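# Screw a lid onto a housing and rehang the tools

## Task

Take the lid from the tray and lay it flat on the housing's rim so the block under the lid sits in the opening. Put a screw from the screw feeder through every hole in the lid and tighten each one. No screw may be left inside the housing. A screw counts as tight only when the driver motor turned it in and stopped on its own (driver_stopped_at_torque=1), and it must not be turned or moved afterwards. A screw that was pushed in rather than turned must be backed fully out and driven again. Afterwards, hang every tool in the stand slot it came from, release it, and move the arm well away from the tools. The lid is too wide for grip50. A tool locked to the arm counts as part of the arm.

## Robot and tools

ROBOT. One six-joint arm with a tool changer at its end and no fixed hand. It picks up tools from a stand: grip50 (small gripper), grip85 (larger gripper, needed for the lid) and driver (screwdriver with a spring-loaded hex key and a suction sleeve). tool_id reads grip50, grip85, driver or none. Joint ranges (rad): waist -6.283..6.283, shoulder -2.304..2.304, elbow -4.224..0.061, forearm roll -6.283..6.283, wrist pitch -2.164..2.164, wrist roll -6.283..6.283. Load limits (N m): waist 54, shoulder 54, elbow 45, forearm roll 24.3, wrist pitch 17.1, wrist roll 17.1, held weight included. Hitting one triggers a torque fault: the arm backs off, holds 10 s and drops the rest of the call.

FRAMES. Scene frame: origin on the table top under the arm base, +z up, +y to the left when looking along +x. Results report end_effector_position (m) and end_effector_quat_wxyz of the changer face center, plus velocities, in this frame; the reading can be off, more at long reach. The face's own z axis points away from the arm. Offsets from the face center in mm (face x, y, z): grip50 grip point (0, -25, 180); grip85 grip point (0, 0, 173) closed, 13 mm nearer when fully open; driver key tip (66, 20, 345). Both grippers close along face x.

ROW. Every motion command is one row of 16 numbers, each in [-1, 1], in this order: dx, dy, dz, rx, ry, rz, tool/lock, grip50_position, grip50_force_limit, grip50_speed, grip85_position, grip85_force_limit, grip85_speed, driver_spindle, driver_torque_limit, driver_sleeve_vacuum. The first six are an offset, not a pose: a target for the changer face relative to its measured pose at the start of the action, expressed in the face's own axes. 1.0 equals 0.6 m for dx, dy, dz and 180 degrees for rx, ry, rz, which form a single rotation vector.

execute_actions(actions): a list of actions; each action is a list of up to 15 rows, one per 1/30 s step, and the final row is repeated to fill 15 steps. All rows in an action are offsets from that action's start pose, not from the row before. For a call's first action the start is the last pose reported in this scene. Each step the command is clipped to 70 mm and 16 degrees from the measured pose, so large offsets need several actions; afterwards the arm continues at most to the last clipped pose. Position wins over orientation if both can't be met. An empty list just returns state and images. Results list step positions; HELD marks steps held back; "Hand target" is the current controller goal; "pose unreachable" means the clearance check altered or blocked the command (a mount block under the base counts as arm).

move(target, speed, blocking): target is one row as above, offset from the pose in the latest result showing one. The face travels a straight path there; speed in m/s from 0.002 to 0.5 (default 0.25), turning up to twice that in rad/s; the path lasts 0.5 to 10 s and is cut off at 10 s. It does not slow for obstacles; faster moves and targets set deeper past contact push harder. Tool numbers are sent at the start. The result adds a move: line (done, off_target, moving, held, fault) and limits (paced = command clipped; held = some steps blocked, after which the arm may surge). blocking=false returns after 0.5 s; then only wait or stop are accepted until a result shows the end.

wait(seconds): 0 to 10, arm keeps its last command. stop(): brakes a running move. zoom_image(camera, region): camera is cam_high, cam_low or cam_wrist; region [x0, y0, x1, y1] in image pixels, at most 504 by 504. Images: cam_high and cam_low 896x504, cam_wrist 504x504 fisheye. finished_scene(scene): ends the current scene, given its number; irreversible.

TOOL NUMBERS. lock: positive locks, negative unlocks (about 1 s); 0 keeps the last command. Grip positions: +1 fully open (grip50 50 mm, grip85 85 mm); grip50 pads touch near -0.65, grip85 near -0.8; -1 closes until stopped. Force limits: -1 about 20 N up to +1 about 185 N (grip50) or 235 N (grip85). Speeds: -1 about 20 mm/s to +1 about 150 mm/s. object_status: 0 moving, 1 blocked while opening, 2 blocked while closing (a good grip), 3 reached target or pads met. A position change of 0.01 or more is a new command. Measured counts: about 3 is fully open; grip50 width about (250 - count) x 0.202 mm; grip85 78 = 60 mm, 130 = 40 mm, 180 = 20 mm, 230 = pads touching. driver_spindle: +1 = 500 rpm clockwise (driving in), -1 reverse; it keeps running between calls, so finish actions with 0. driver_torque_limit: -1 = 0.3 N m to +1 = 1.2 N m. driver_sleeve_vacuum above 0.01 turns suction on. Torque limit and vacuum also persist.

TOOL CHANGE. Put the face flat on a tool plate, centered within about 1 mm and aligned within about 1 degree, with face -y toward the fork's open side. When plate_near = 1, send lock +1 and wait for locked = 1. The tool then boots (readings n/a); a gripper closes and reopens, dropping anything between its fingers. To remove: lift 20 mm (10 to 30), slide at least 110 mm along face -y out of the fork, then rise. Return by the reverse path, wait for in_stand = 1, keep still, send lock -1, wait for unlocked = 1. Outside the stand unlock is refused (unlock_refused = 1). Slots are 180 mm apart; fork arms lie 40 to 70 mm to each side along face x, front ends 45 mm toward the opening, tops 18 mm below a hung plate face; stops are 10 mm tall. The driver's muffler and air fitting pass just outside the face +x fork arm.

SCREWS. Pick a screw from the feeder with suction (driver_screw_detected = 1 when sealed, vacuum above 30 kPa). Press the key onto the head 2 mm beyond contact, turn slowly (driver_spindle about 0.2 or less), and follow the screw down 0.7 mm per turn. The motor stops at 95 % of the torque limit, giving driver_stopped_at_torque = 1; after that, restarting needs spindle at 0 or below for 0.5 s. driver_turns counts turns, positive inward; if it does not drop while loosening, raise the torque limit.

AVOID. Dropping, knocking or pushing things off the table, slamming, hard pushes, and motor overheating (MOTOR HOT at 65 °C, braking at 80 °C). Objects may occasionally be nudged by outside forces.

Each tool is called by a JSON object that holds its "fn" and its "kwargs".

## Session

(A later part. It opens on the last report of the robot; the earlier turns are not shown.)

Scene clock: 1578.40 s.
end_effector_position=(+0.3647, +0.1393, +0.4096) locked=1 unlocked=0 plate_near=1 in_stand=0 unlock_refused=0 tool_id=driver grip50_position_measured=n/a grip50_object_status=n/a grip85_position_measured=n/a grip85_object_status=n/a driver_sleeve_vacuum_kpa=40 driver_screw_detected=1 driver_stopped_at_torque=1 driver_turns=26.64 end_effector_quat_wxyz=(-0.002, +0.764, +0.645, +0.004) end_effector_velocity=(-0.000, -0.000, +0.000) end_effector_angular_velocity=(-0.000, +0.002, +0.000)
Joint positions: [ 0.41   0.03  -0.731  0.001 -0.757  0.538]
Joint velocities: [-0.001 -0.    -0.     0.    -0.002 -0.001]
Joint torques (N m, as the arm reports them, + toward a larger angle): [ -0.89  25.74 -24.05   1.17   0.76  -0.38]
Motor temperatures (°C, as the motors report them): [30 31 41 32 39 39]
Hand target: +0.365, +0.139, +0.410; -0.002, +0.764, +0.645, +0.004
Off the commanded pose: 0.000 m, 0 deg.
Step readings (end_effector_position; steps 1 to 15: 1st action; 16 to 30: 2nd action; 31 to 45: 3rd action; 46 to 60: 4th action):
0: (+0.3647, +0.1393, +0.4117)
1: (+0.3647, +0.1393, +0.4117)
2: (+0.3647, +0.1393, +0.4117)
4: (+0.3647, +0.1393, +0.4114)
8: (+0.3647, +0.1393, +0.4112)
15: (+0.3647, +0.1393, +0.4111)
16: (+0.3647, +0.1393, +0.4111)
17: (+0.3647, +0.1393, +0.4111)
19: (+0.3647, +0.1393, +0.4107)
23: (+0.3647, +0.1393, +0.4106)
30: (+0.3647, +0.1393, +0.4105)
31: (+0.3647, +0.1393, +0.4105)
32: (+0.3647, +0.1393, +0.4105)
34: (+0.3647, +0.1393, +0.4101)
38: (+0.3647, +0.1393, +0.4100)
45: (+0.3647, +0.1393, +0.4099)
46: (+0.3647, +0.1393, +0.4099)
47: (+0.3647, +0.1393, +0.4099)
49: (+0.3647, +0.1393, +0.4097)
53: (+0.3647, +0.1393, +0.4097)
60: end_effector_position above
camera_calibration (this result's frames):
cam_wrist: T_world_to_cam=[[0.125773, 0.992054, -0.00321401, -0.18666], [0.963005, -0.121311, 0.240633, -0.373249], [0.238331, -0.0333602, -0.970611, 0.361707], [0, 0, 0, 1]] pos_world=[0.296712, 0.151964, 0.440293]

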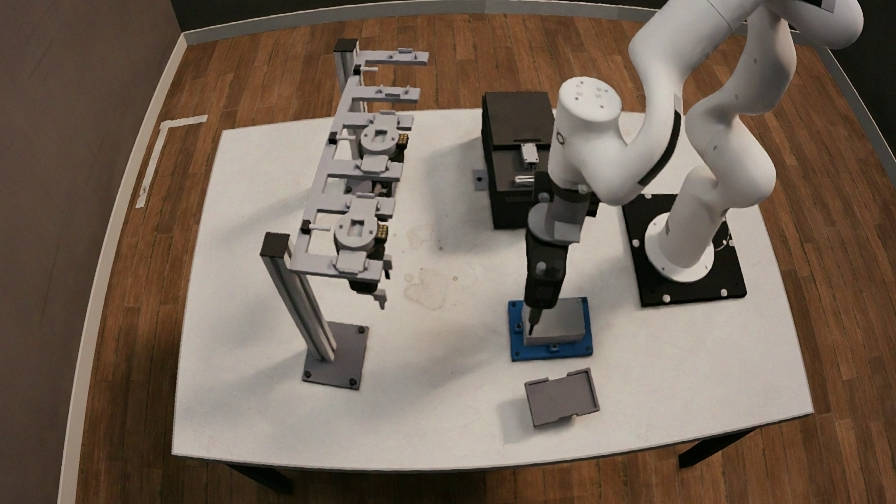

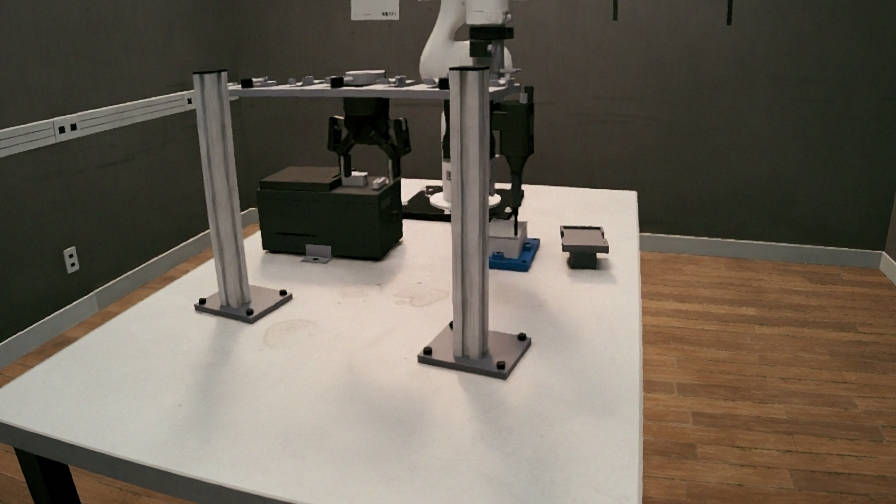

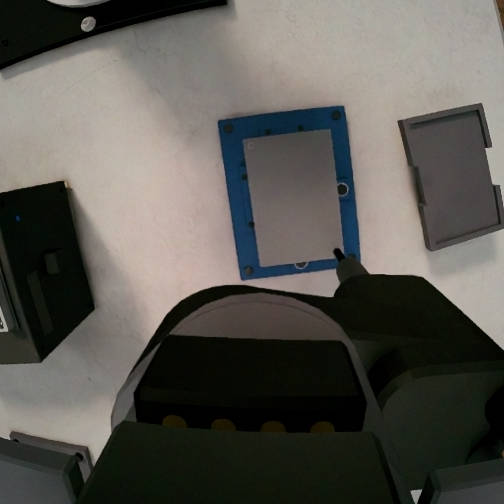

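Stopped at torque. Vacuum off, lift.

{"fn": "execute_actions", "kwargs": {"actions": [[[0,0,0,0,0,0,0,1,0,0,1,0,0,0,0,0]]]}}

{"fn": "move", "kwargs": {"target": [0,0,-0.05,0,0,0,0,1,0,0,1,0,0,0,0,0], "speed": 0.04}}

{"fn": "zoom_image", "kwargs": {"camera": "cam_wrist", "region": [220, 110, 380, 270]}}

{"fn": "zoom_image", "kwargs": {"camera": "cam_low", "region": [480, 200, 550, 280]}}

Scene clock: 1586.57 s.
end_effector_position=(+0.3647, +0.1393, +0.4096) locked=1 unlocked=0 plate_near=1 in_stand=0 unlock_refused=0 tool_id=driver grip50_position_measured=n/a grip50_object_status=n/a grip85_position_measured=n/a grip85_object_status=n/a driver_sleeve_vacuum_kpa=0 driver_screw_detected=0 driver_stopped_at_torque=1 driver_turns=26.63 end_effector_quat_wxyz=(-0.002, +0.764, +0.645, +0.004) end_effector_velocity=(-0.000, -0.000, -0.000) end_effector_angular_velocity=(-0.001, +0.001, +0.000)
Joint positions: [ 0.41   0.03  -0.731  0.001 -0.757  0.538]
Joint velocities: [ 0.    -0.001  0.    -0.    -0.     0.   ]
Joint torques (N m, as the arm reports them, + toward a larger angle): [ -0.67  27.84 -23.73   0.95   0.69  -0.19]
Motor temperatures (°C, as the motors report them): [30 31 41 32 39 39]
Hand target: +0.365, +0.139, +0.410; -0.002, +0.764, +0.645, +0.004
Off the commanded pose: 0.000 m, 0 deg.
Step readings (end_effector_position):
0: (+0.3647, +0.1393, +0.4096)
1: (+0.3647, +0.1393, +0.4096)
2: (+0.3647, +0.1393, +0.4096)
4: (+0.3647, +0.1393, +0.4096)
8: (+0.3647, +0.1393, +0.4096)
15: end_effector_position above
camera_calibration (this result's frames):
cam_wrist: T_world_to_cam=[[0.125771, 0.992054, -0.00322278, -0.186654], [0.96301, -0.121307, 0.240617, -0.373241], [0.238314, -0.0333662, -0.970615, 0.361715], [0, 0, 0, 1]] pos_world=[0.296709, 0.151963, 0.440293]

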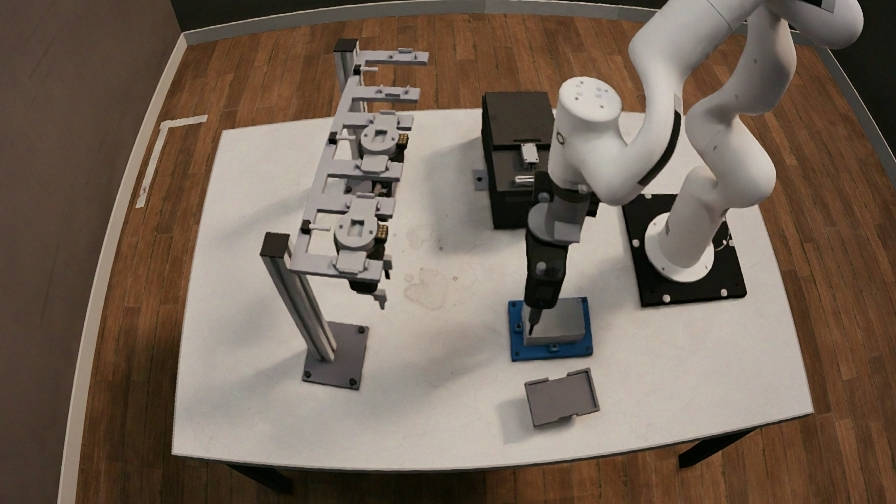

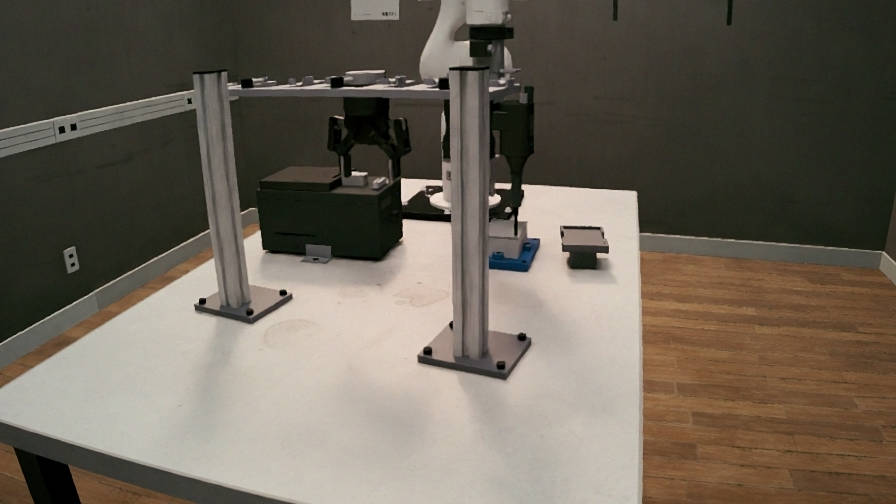

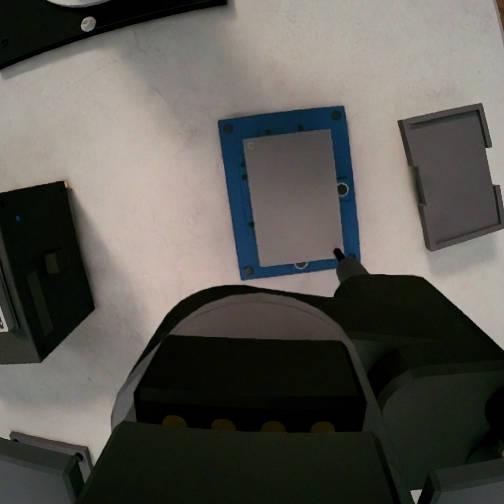

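Scene clock: 1587.63 s.
end_effector_position=(+0.3645, +0.1391, +0.4395) locked=1 unlocked=0 plate_near=1 in_stand=0 unlock_refused=0 tool_id=driver grip50_position_measured=n/a grip50_object_status=n/a grip85_position_measured=n/a grip85_object_status=n/a driver_sleeve_vacuum_kpa=0 driver_screw_detected=0 driver_stopped_at_torque=1 driver_turns=26.63 end_effector_quat_wxyz=(-0.002, +0.764, +0.645, +0.004) end_effector_velocity=(-0.000, -0.000, -0.000) end_effector_angular_velocity=(-0.001, +0.002, +0.000)
Joint positions: [ 0.41   0.067 -0.769  0.001 -0.832  0.538]
Joint velocities: [-0.    -0.001 -0.    -0.    -0.002 -0.001]
Joint torques (N m, as the arm reports them, + toward a larger angle): [ -1.59  28.36 -25.4    0.53   0.85  -0.26]
Motor temperatures (°C, as the motors report them): [30 31 41 32 39 39]
Hand target: +0.365, +0.139, +0.440; -0.002, +0.764, +0.645, +0.004
Off the commanded pose: 0.000 m, 0 deg.
move: done
camera_calibration (this result's frames):
cam_wrist: T_world_to_cam=[[0.125673, 0.992066, -0.00327474, -0.18627], [0.963089, -0.121208, 0.24035, -0.380209], [0.238046, -0.0333593, -0.970681, 0.390858], [0, 0, 0, 1]] pos_world=[0.296542, 0.151747, 0.470171]

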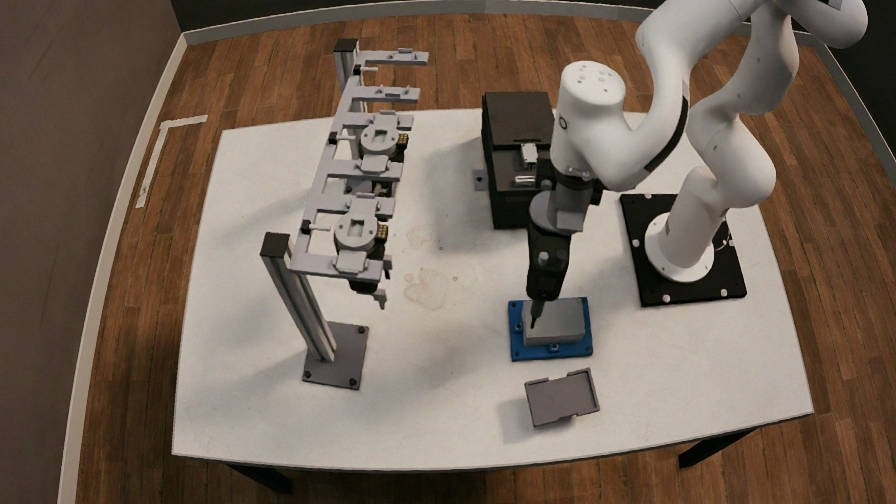

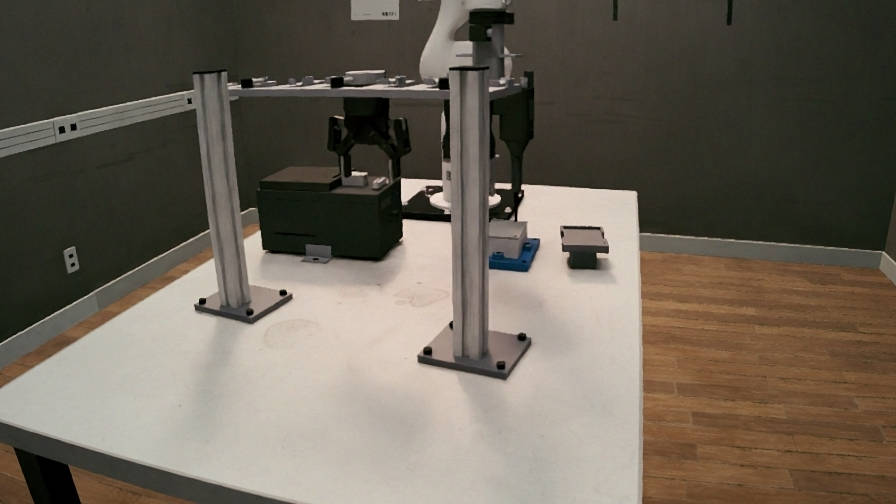

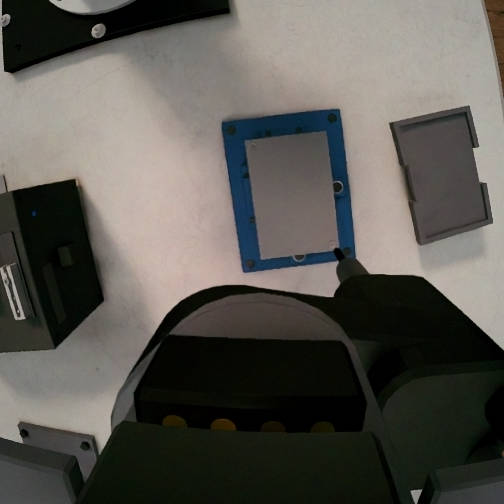

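Region (220, 110, 380, 270) of cam_wrist's 504x504 image, scaled by 3.150, with more detail than that image has.

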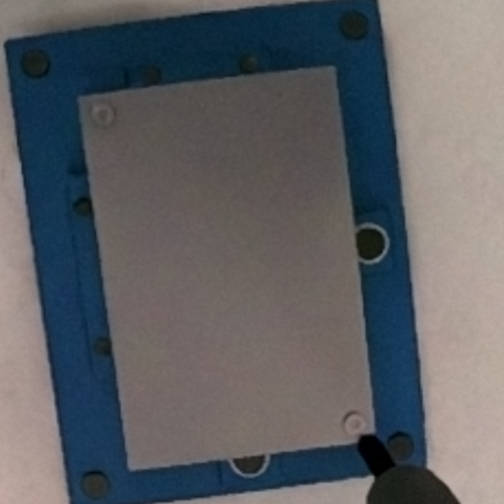

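Region (480, 200, 550, 280) of cam_low's 896x504 image, scaled by 6.300, with more detail than that image has; it fills the left 441 columns of this view, and the rest is white.

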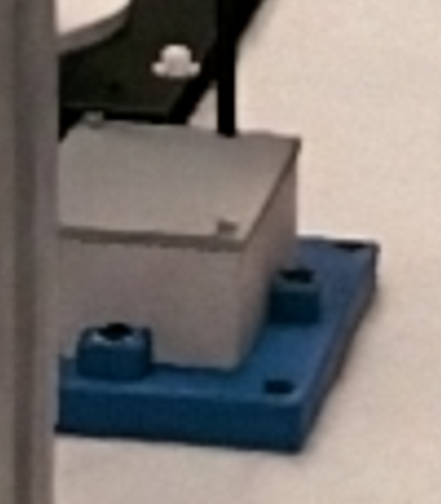

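{"fn": "move", "kwargs": {"target": [-0.4572,0.3065,0.0133,0,0,0,0,1,0,0,1,0,0,0,0,0], "speed": 0.18}}

Scene clock: 1616.03 s.
end_effector_position=(+0.4993, -0.1622, +0.4300) locked=1 unlocked=0 plate_near=1 in_stand=0 unlock_refused=0 tool_id=driver grip50_position_measured=n/a grip50_object_status=n/a grip85_position_measured=n/a grip85_object_status=n/a driver_sleeve_vacuum_kpa=0 driver_screw_detected=0 driver_stopped_at_torque=1 driver_turns=26.63 end_effector_quat_wxyz=(-0.001, +0.764, +0.645, +0.004) end_effector_velocity=(+0.001, -0.001, +0.001) end_effector_angular_velocity=(-0.001, -0.003, +0.000)
Joint positions: [-0.27  -0.272 -1.122  0.003 -0.847 -0.144]
Joint velocities: [-0.001 -0.002 -0.004 -0.     0.001 -0.001]
Joint torques (N m, as the arm reports them, + toward a larger angle): [ -1.75  50.02 -25.14   0.95   0.3   -0.33]
Motor temperatures (°C, as the motors report them): [30 31 41 32 39 39]
Hand target: +0.499, -0.162, +0.430; -0.001, +0.764, +0.645, +0.004
Off the commanded pose: 0.001 m, 0 deg.
move: done
camera_calibration (this result's frames):
cam_wrist: T_world_to_cam=[[0.125405, 0.992098, -0.00393766, 0.0960879], [0.963012, -0.120772, 0.240879, -0.544351], [0.2385, -0.0339995, -0.970547, 0.339162], [0, 0, 0, 1]] pos_world=[0.431276, -0.14954, 0.460674]

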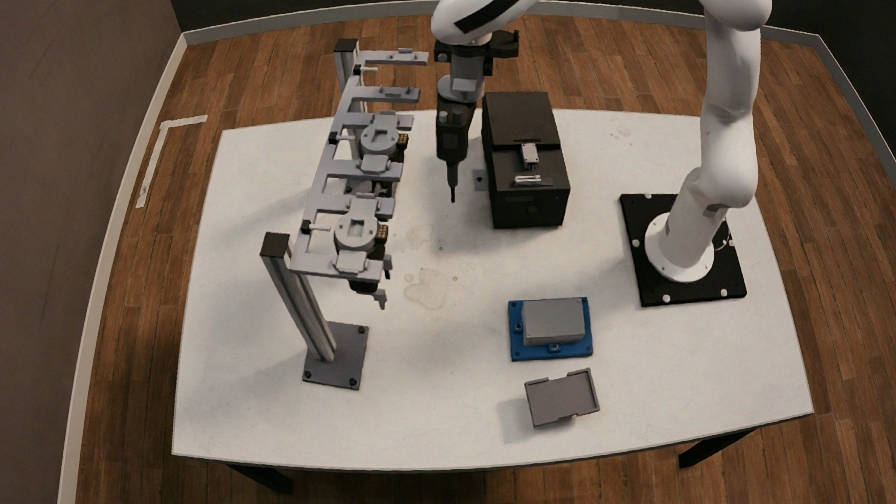

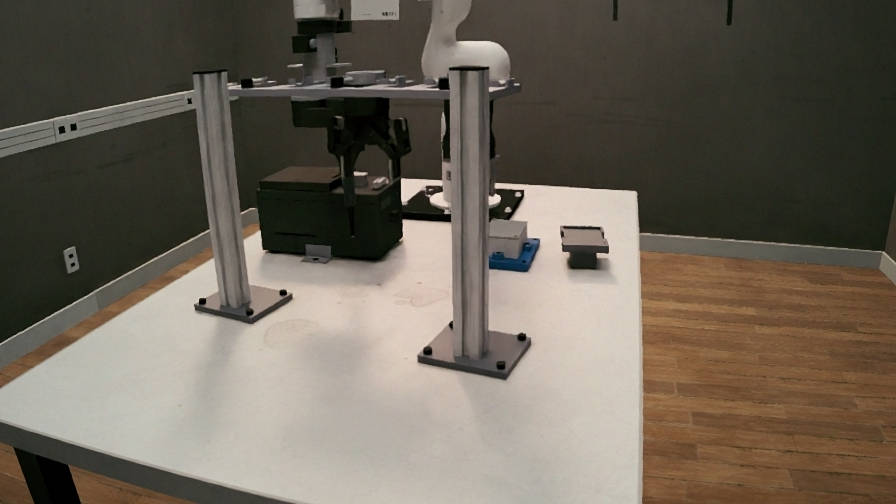

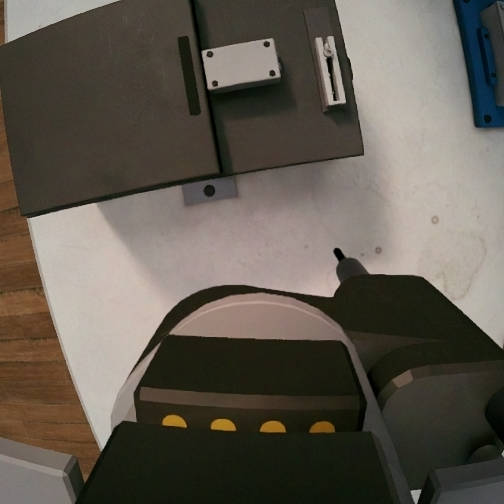

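{"fn": "move", "kwargs": {"target": [0,0.2103,-0.0028,0,0,0,0,1,0,0,1,0,0,0,0,0], "speed": 0.06}}

Scene clock: 1627.70 s.
end_effector_position=(+0.6235, -0.1835, +0.4320) locked=1 unlocked=0 plate_near=1 in_stand=0 unlock_refused=0 tool_id=driver grip50_position_measured=n/a grip50_object_status=n/a grip85_position_measured=n/a grip85_object_status=n/a driver_sleeve_vacuum_kpa=0 driver_screw_detected=0 driver_stopped_at_torque=1 driver_turns=26.63 end_effector_quat_wxyz=(-0.002, +0.764, +0.645, +0.004) end_effector_velocity=(+0.001, -0.001, +0.000) end_effector_angular_velocity=(+0.001, +0.001, -0.000)
Joint positions: [-0.243 -0.578 -1.546  0.003 -0.966 -0.117]
Joint velocities: [-0.001 -0.002 -0.004  0.    -0.002 -0.   ]
Joint torques (N m, as the arm reports them, + toward a larger angle): [ -0.92  68.97 -26.76   0.76   0.24  -0.17]
Motor temperatures (°C, as the motors report them): [30 31 41 32 39 39]
Hand target: +0.624, -0.184, +0.432; -0.001, +0.764, +0.645, +0.004
Off the commanded pose: 0.000 m, 0 deg.
move: done
camera_calibration (this result's frames):
cam_wrist: T_world_to_cam=[[0.12523, 0.992121, -0.00373827, 0.101698], [0.96309, -0.120659, 0.240621, -0.66691], [0.238274, -0.0337333, -0.970612, 0.310908], [0, 0, 0, 1]] pos_world=[0.555477, -0.170877, 0.462623]

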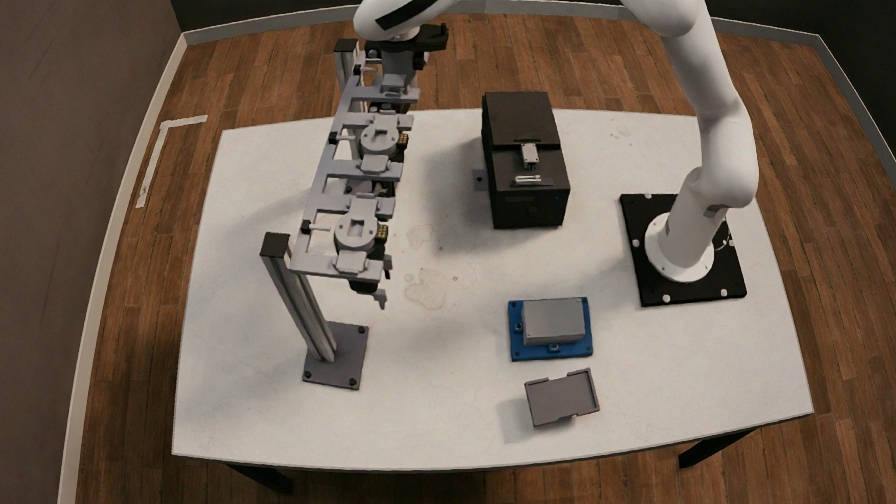

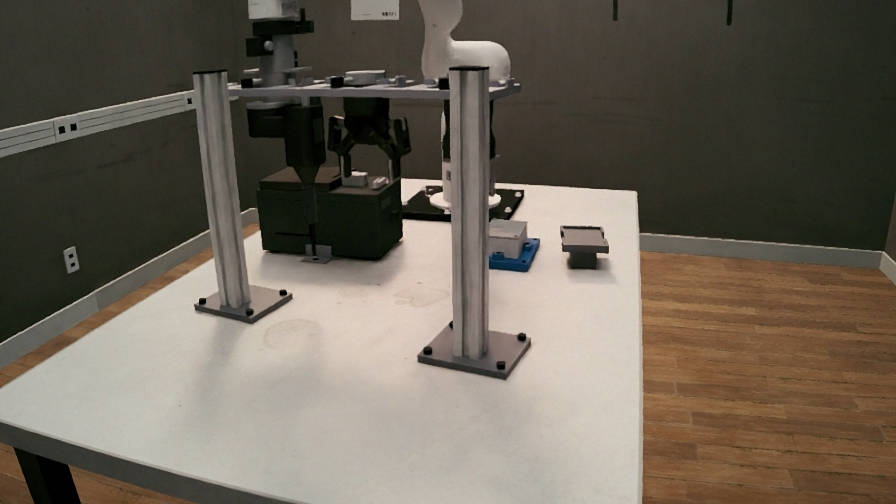

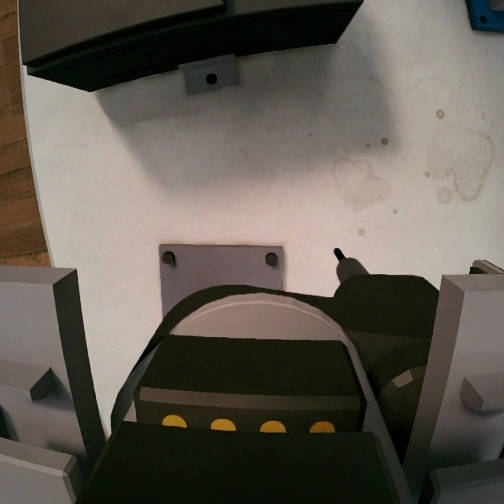

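{"fn": "move", "kwargs": {"target": [0.0003,0,0.033,0,0,0,0,1,0,0,1,0,0,0,0,0], "speed": 0.015}}

Scene clock: 1632.50 s.
end_effector_position=(+0.6236, -0.1832, +0.4126) locked=1 unlocked=0 plate_near=1 in_stand=1 unlock_refused=0 tool_id=driver grip50_position_measured=n/a grip50_object_status=n/a grip85_position_measured=n/a grip85_object_status=n/a driver_sleeve_vacuum_kpa=0 driver_screw_detected=0 driver_stopped_at_torque=1 driver_turns=26.63 end_effector_quat_wxyz=(-0.001, +0.764, +0.645, +0.004) end_effector_velocity=(+0.000, -0.000, +0.000) end_effector_angular_velocity=(-0.001, -0.002, -0.001)
Joint positions: [-0.243 -0.592 -1.523  0.003 -0.928 -0.116]
Joint velocities: [-0.001  0.     0.     0.     0.002  0.   ]
Joint torques (N m, as the arm reports them, + toward a larger angle): [ -1.64  66.15 -24.39   0.66   0.36  -0.34]
Motor temperatures (°C, as the motors report them): [30 31 41 32 39 39]
Hand target: +0.624, -0.183, +0.412; -0.002, +0.764, +0.645, +0.004
Off the commanded pose: 0.000 m, 0 deg.
move: done
camera_calibration (this result's frames):
cam_wrist: T_world_to_cam=[[0.125311, 0.99211, -0.00391766, 0.101359], [0.962926, -0.120672, 0.241271, -0.662576], [0.238894, -0.0340062, -0.97045, 0.291592], [0, 0, 0, 1]] pos_world=[0.555651, -0.170598, 0.443233]

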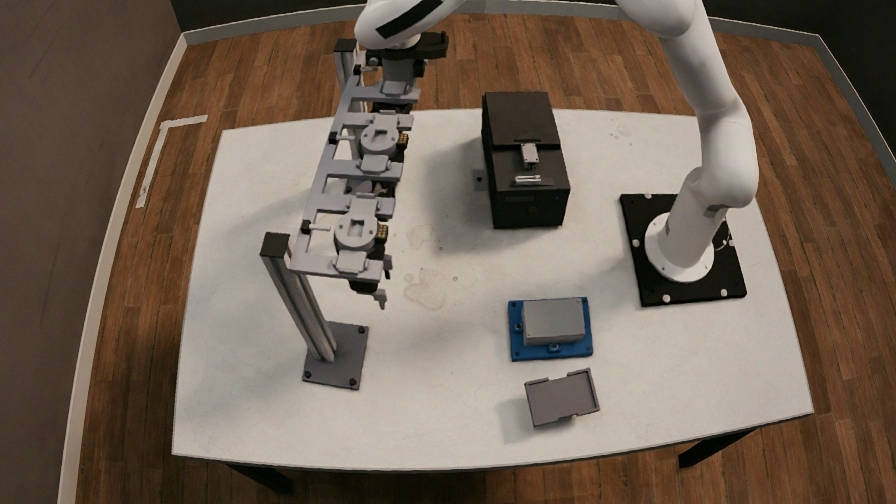

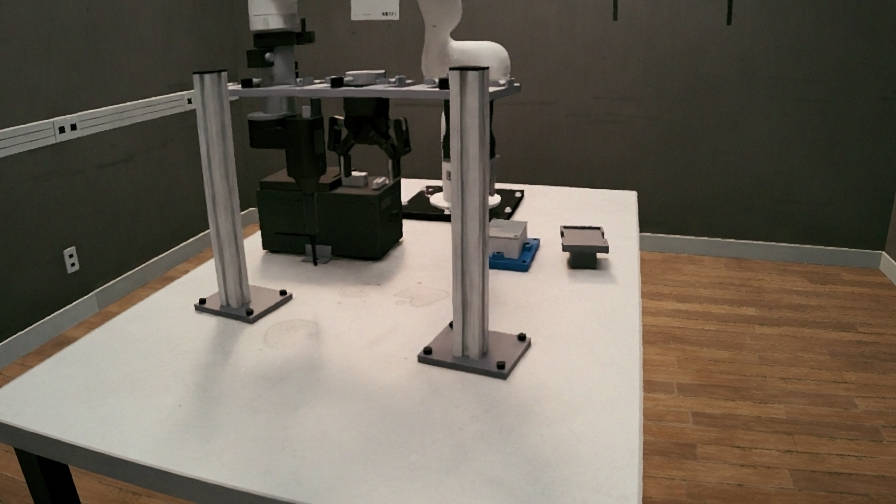

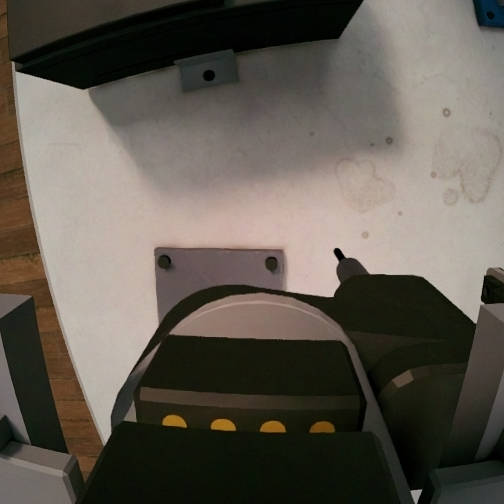

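{"fn": "execute_actions", "kwargs": {"actions": [[[0,0,0.0007,0,0,0,-1,1,0,0,1,0,0,0,0,0]],[[0,0,0,0,0,0,-1,1,0,0,1,0,0,0,0,0]],[[0,0,0,0,0,0,-1,1,0,0,1,0,0,0,0,0]]]}}

Scene clock: 1640.40 s.
end_effector_position=(+0.6235, -0.1832, +0.4117) locked=0 unlocked=1 plate_near=1 in_stand=1 unlock_refused=0 tool_id=none grip50_position_measured=n/a grip50_object_status=n/a grip85_position_measured=n/a grip85_object_status=n/a driver_sleeve_vacuum_kpa=n/a driver_screw_detected=n/a driver_stopped_at_torque=n/a driver_turns=n/a end_effector_quat_wxyz=(-0.002, +0.764, +0.645, +0.004) end_effector_velocity=(+0.000, +0.000, -0.000) end_effector_angular_velocity=(+0.001, +0.000, +0.000)
Joint positions: [-0.243 -0.593 -1.522  0.004 -0.927 -0.116]
Joint velocities: [ 0.    -0.     0.     0.001  0.    -0.   ]
Joint torques (N m, as the arm reports them, + toward a larger angle): [ -4.03  39.75 -14.72   0.     0.15  -0.33]
Motor temperatures (°C, as the motors report them): [30 31 41 32 39 39]
Hand target: +0.624, -0.183, +0.412; -0.002, +0.764, +0.645, +0.004
Off the commanded pose: 0.000 m, 0 deg.
Step readings (end_effector_position; steps 1 to 15: 1st action; 16 to 30: 2nd action; 31 to 45: 3rd action):
0: (+0.6236, -0.1832, +0.4122)
1: (+0.6234, -0.1832, +0.4117)
2: (+0.6234, -0.1832, +0.4117)
4: (+0.6234, -0.1832, +0.4118)
8: (+0.6235, -0.1831, +0.4116)
15: (+0.6235, -0.1832, +0.4117)
16: (+0.6235, -0.1832, +0.4117)
17: (+0.6235, -0.1832, +0.4117)
19: (+0.6235, -0.1832, +0.4117)
23: (+0.6235, -0.1832, +0.4117)
30: (+0.6235, -0.1832, +0.4117)
31: (+0.6235, -0.1832, +0.4117)
32: (+0.6235, -0.1832, +0.4117)
34: (+0.6235, -0.1832, +0.4117)
38: (+0.6235, -0.1832, +0.4117)
45: end_effector_position above
camera_calibration (this result's frames):
cam_wrist: T_world_to_cam=[[0.125407, 0.992099, -0.00351091, 0.101059], [0.96315, -0.120897, 0.24026, -0.661971], [0.237938, -0.0335118, -0.970702, 0.291517], [0, 0, 0, 1]] pos_world=[0.555542, -0.170522, 0.442376]

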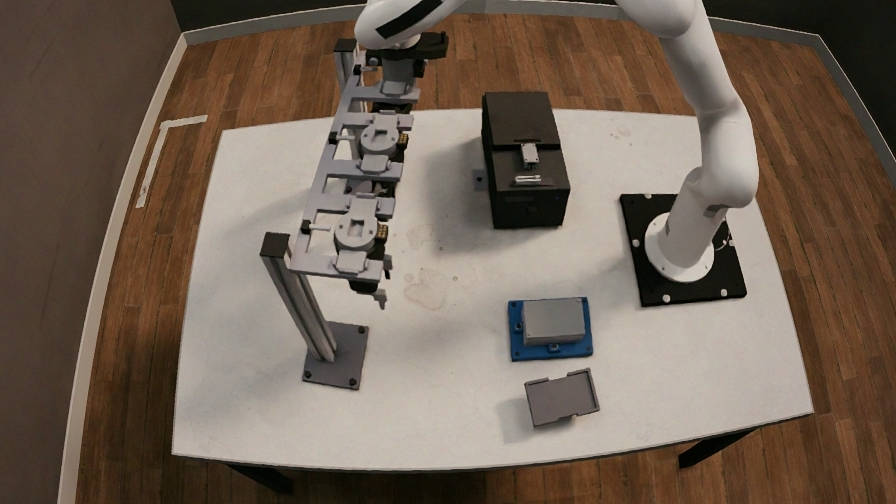

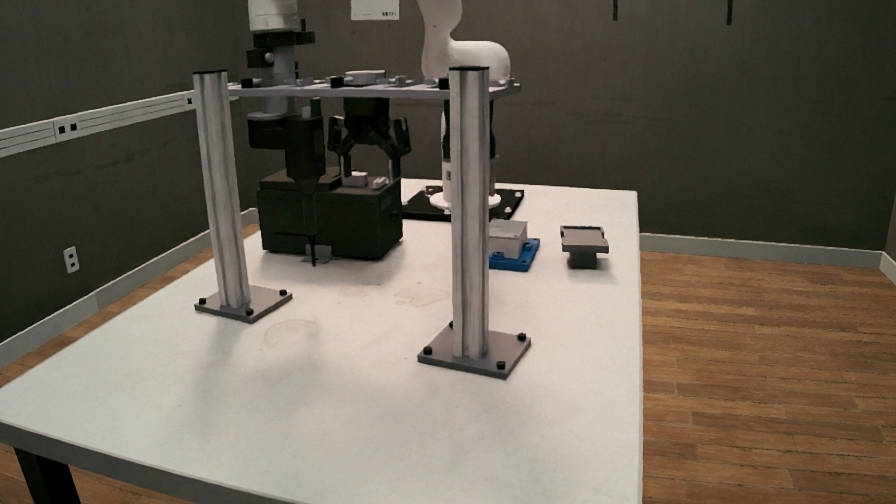

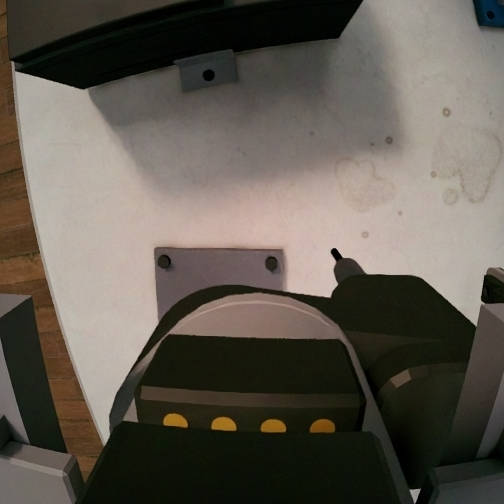

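{"fn": "move", "kwargs": {"target": [0,0,-0.1,0,0,0,0,1,0,0,1,0,0,0,0,0], "speed": 0.05}}

{"fn": "move", "kwargs": {"target": [0.2,-0.5,-0.05,0,0,0,0,1,0,0,1,0,0,0,0,0], "speed": 0.25}}

Scene clock: 1648.43 s.
end_effector_position=(+0.6233, -0.1836, +0.4715) locked=0 unlocked=1 plate_near=0 in_stand=0 unlock_refused=0 tool_id=none grip50_position_measured=n/a grip50_object_status=n/a grip85_position_measured=n/a grip85_object_status=n/a driver_sleeve_vacuum_kpa=n/a driver_screw_detected=n/a driver_stopped_at_torque=n/a driver_turns=n/a end_effector_quat_wxyz=(-0.002, +0.764, +0.645, +0.004) end_effector_velocity=(-0.000, -0.001, +0.001) end_effector_angular_velocity=(+0.000, +0.000, -0.002)
Joint positions: [-0.243 -0.554 -1.601  0.003 -1.045 -0.116]
Joint velocities: [-0.001  0.    -0.001  0.    -0.002  0.   ]
Joint torques (N m, as the arm reports them, + toward a larger angle): [ -0.13  46.16 -17.83   0.37   0.03  -0.31]
Motor temperatures (°C, as the motors report them): [30 31 41 32 39 39]
Hand target: +0.623, -0.184, +0.472; -0.002, +0.764, +0.645, +0.004
Off the commanded pose: 0.000 m, 0 deg.
move: done
camera_calibration (this result's frames):
cam_wrist: T_world_to_cam=[[0.125238, 0.992121, -0.00337632, 0.101729], [0.963207, -0.120771, 0.240098, -0.676159], [0.237798, -0.0333215, -0.970743, 0.349768], [0, 0, 0, 1]] pos_world=[0.555366, -0.170934, 0.502223]

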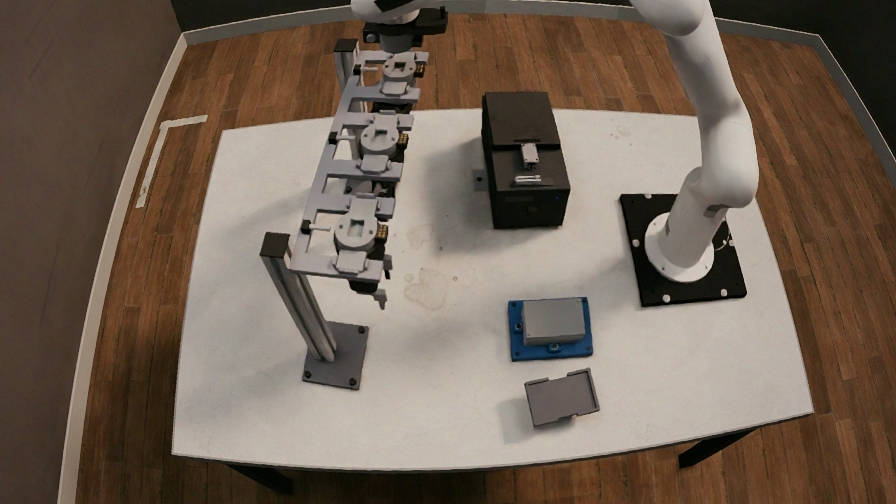

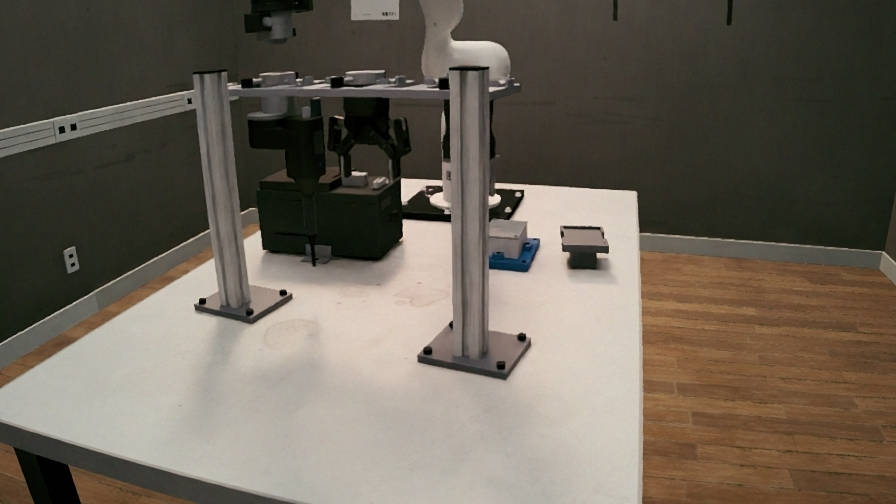

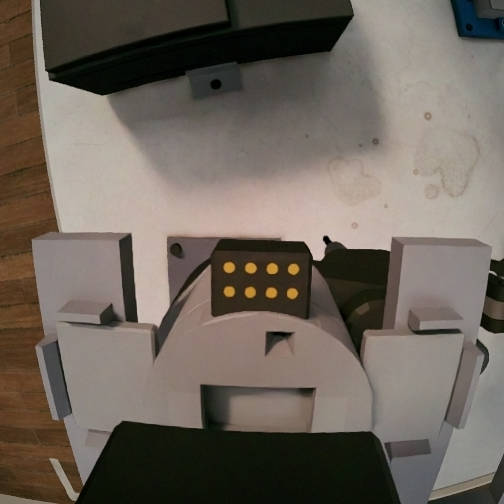

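Scene clock: 1650.23 s.
end_effector_position=(+0.3481, -0.0148, +0.5019) locked=0 unlocked=1 plate_near=0 in_stand=0 unlock_refused=0 tool_id=none grip50_position_measured=n/a grip50_object_status=n/a grip85_position_measured=n/a grip85_object_status=n/a driver_sleeve_vacuum_kpa=n/a driver_screw_detected=n/a driver_stopped_at_torque=n/a driver_turns=n/a end_effector_quat_wxyz=(-0.002, +0.764, +0.645, +0.004) end_effector_velocity=(-0.001, +0.001, +0.000) end_effector_angular_velocity=(-0.000, -0.001, -0.001)
Joint positions: [ 0.005  0.238 -0.769  0.003 -1.004  0.132]
Joint velocities: [ 0.002  0.004  0.003 -0.    -0.     0.003]
Joint torques (N m, as the arm reports them, + toward a larger angle): [ -0.97   7.49 -17.69   0.45  -0.1   -0.22]
Motor temperatures (°C, as the motors report them): [30 31 41 32 39 39]
Hand target: +0.348, -0.015, +0.502; -0.002, +0.764, +0.645, +0.004
Off the commanded pose: 0.001 m, 0 deg.
move: done
camera_calibration (this result's frames):
cam_wrist: T_world_to_cam=[[0.125408, 0.992101, -0.00305189, -0.0313775], [0.963287, -0.121028, 0.239646, -0.397745], [0.237383, -0.0329933, -0.970856, 0.450563], [0, 0, 0, 1]] pos_world=[0.280122, -0.00214326, 0.532654]

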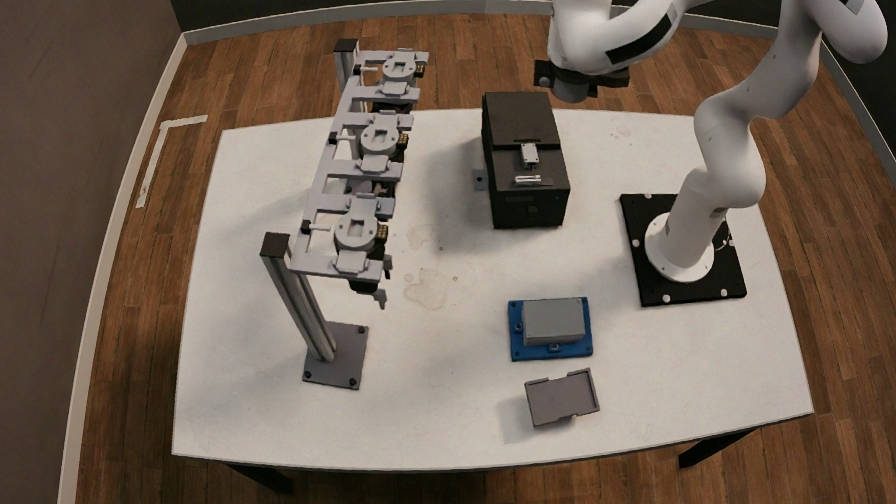

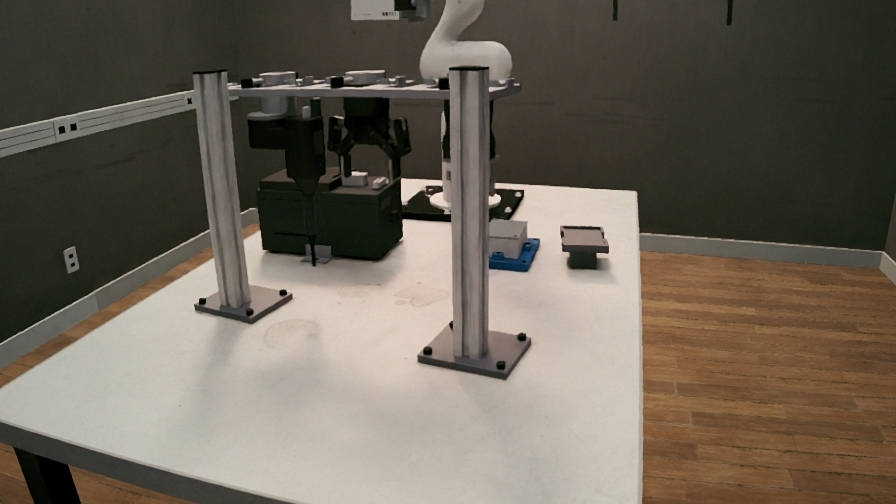

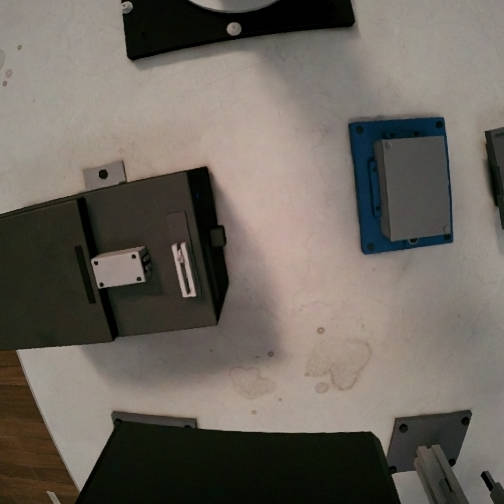

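{"fn": "finished_scene", "kwargs": {"scene": 1}}

The scene is finished: the task was done.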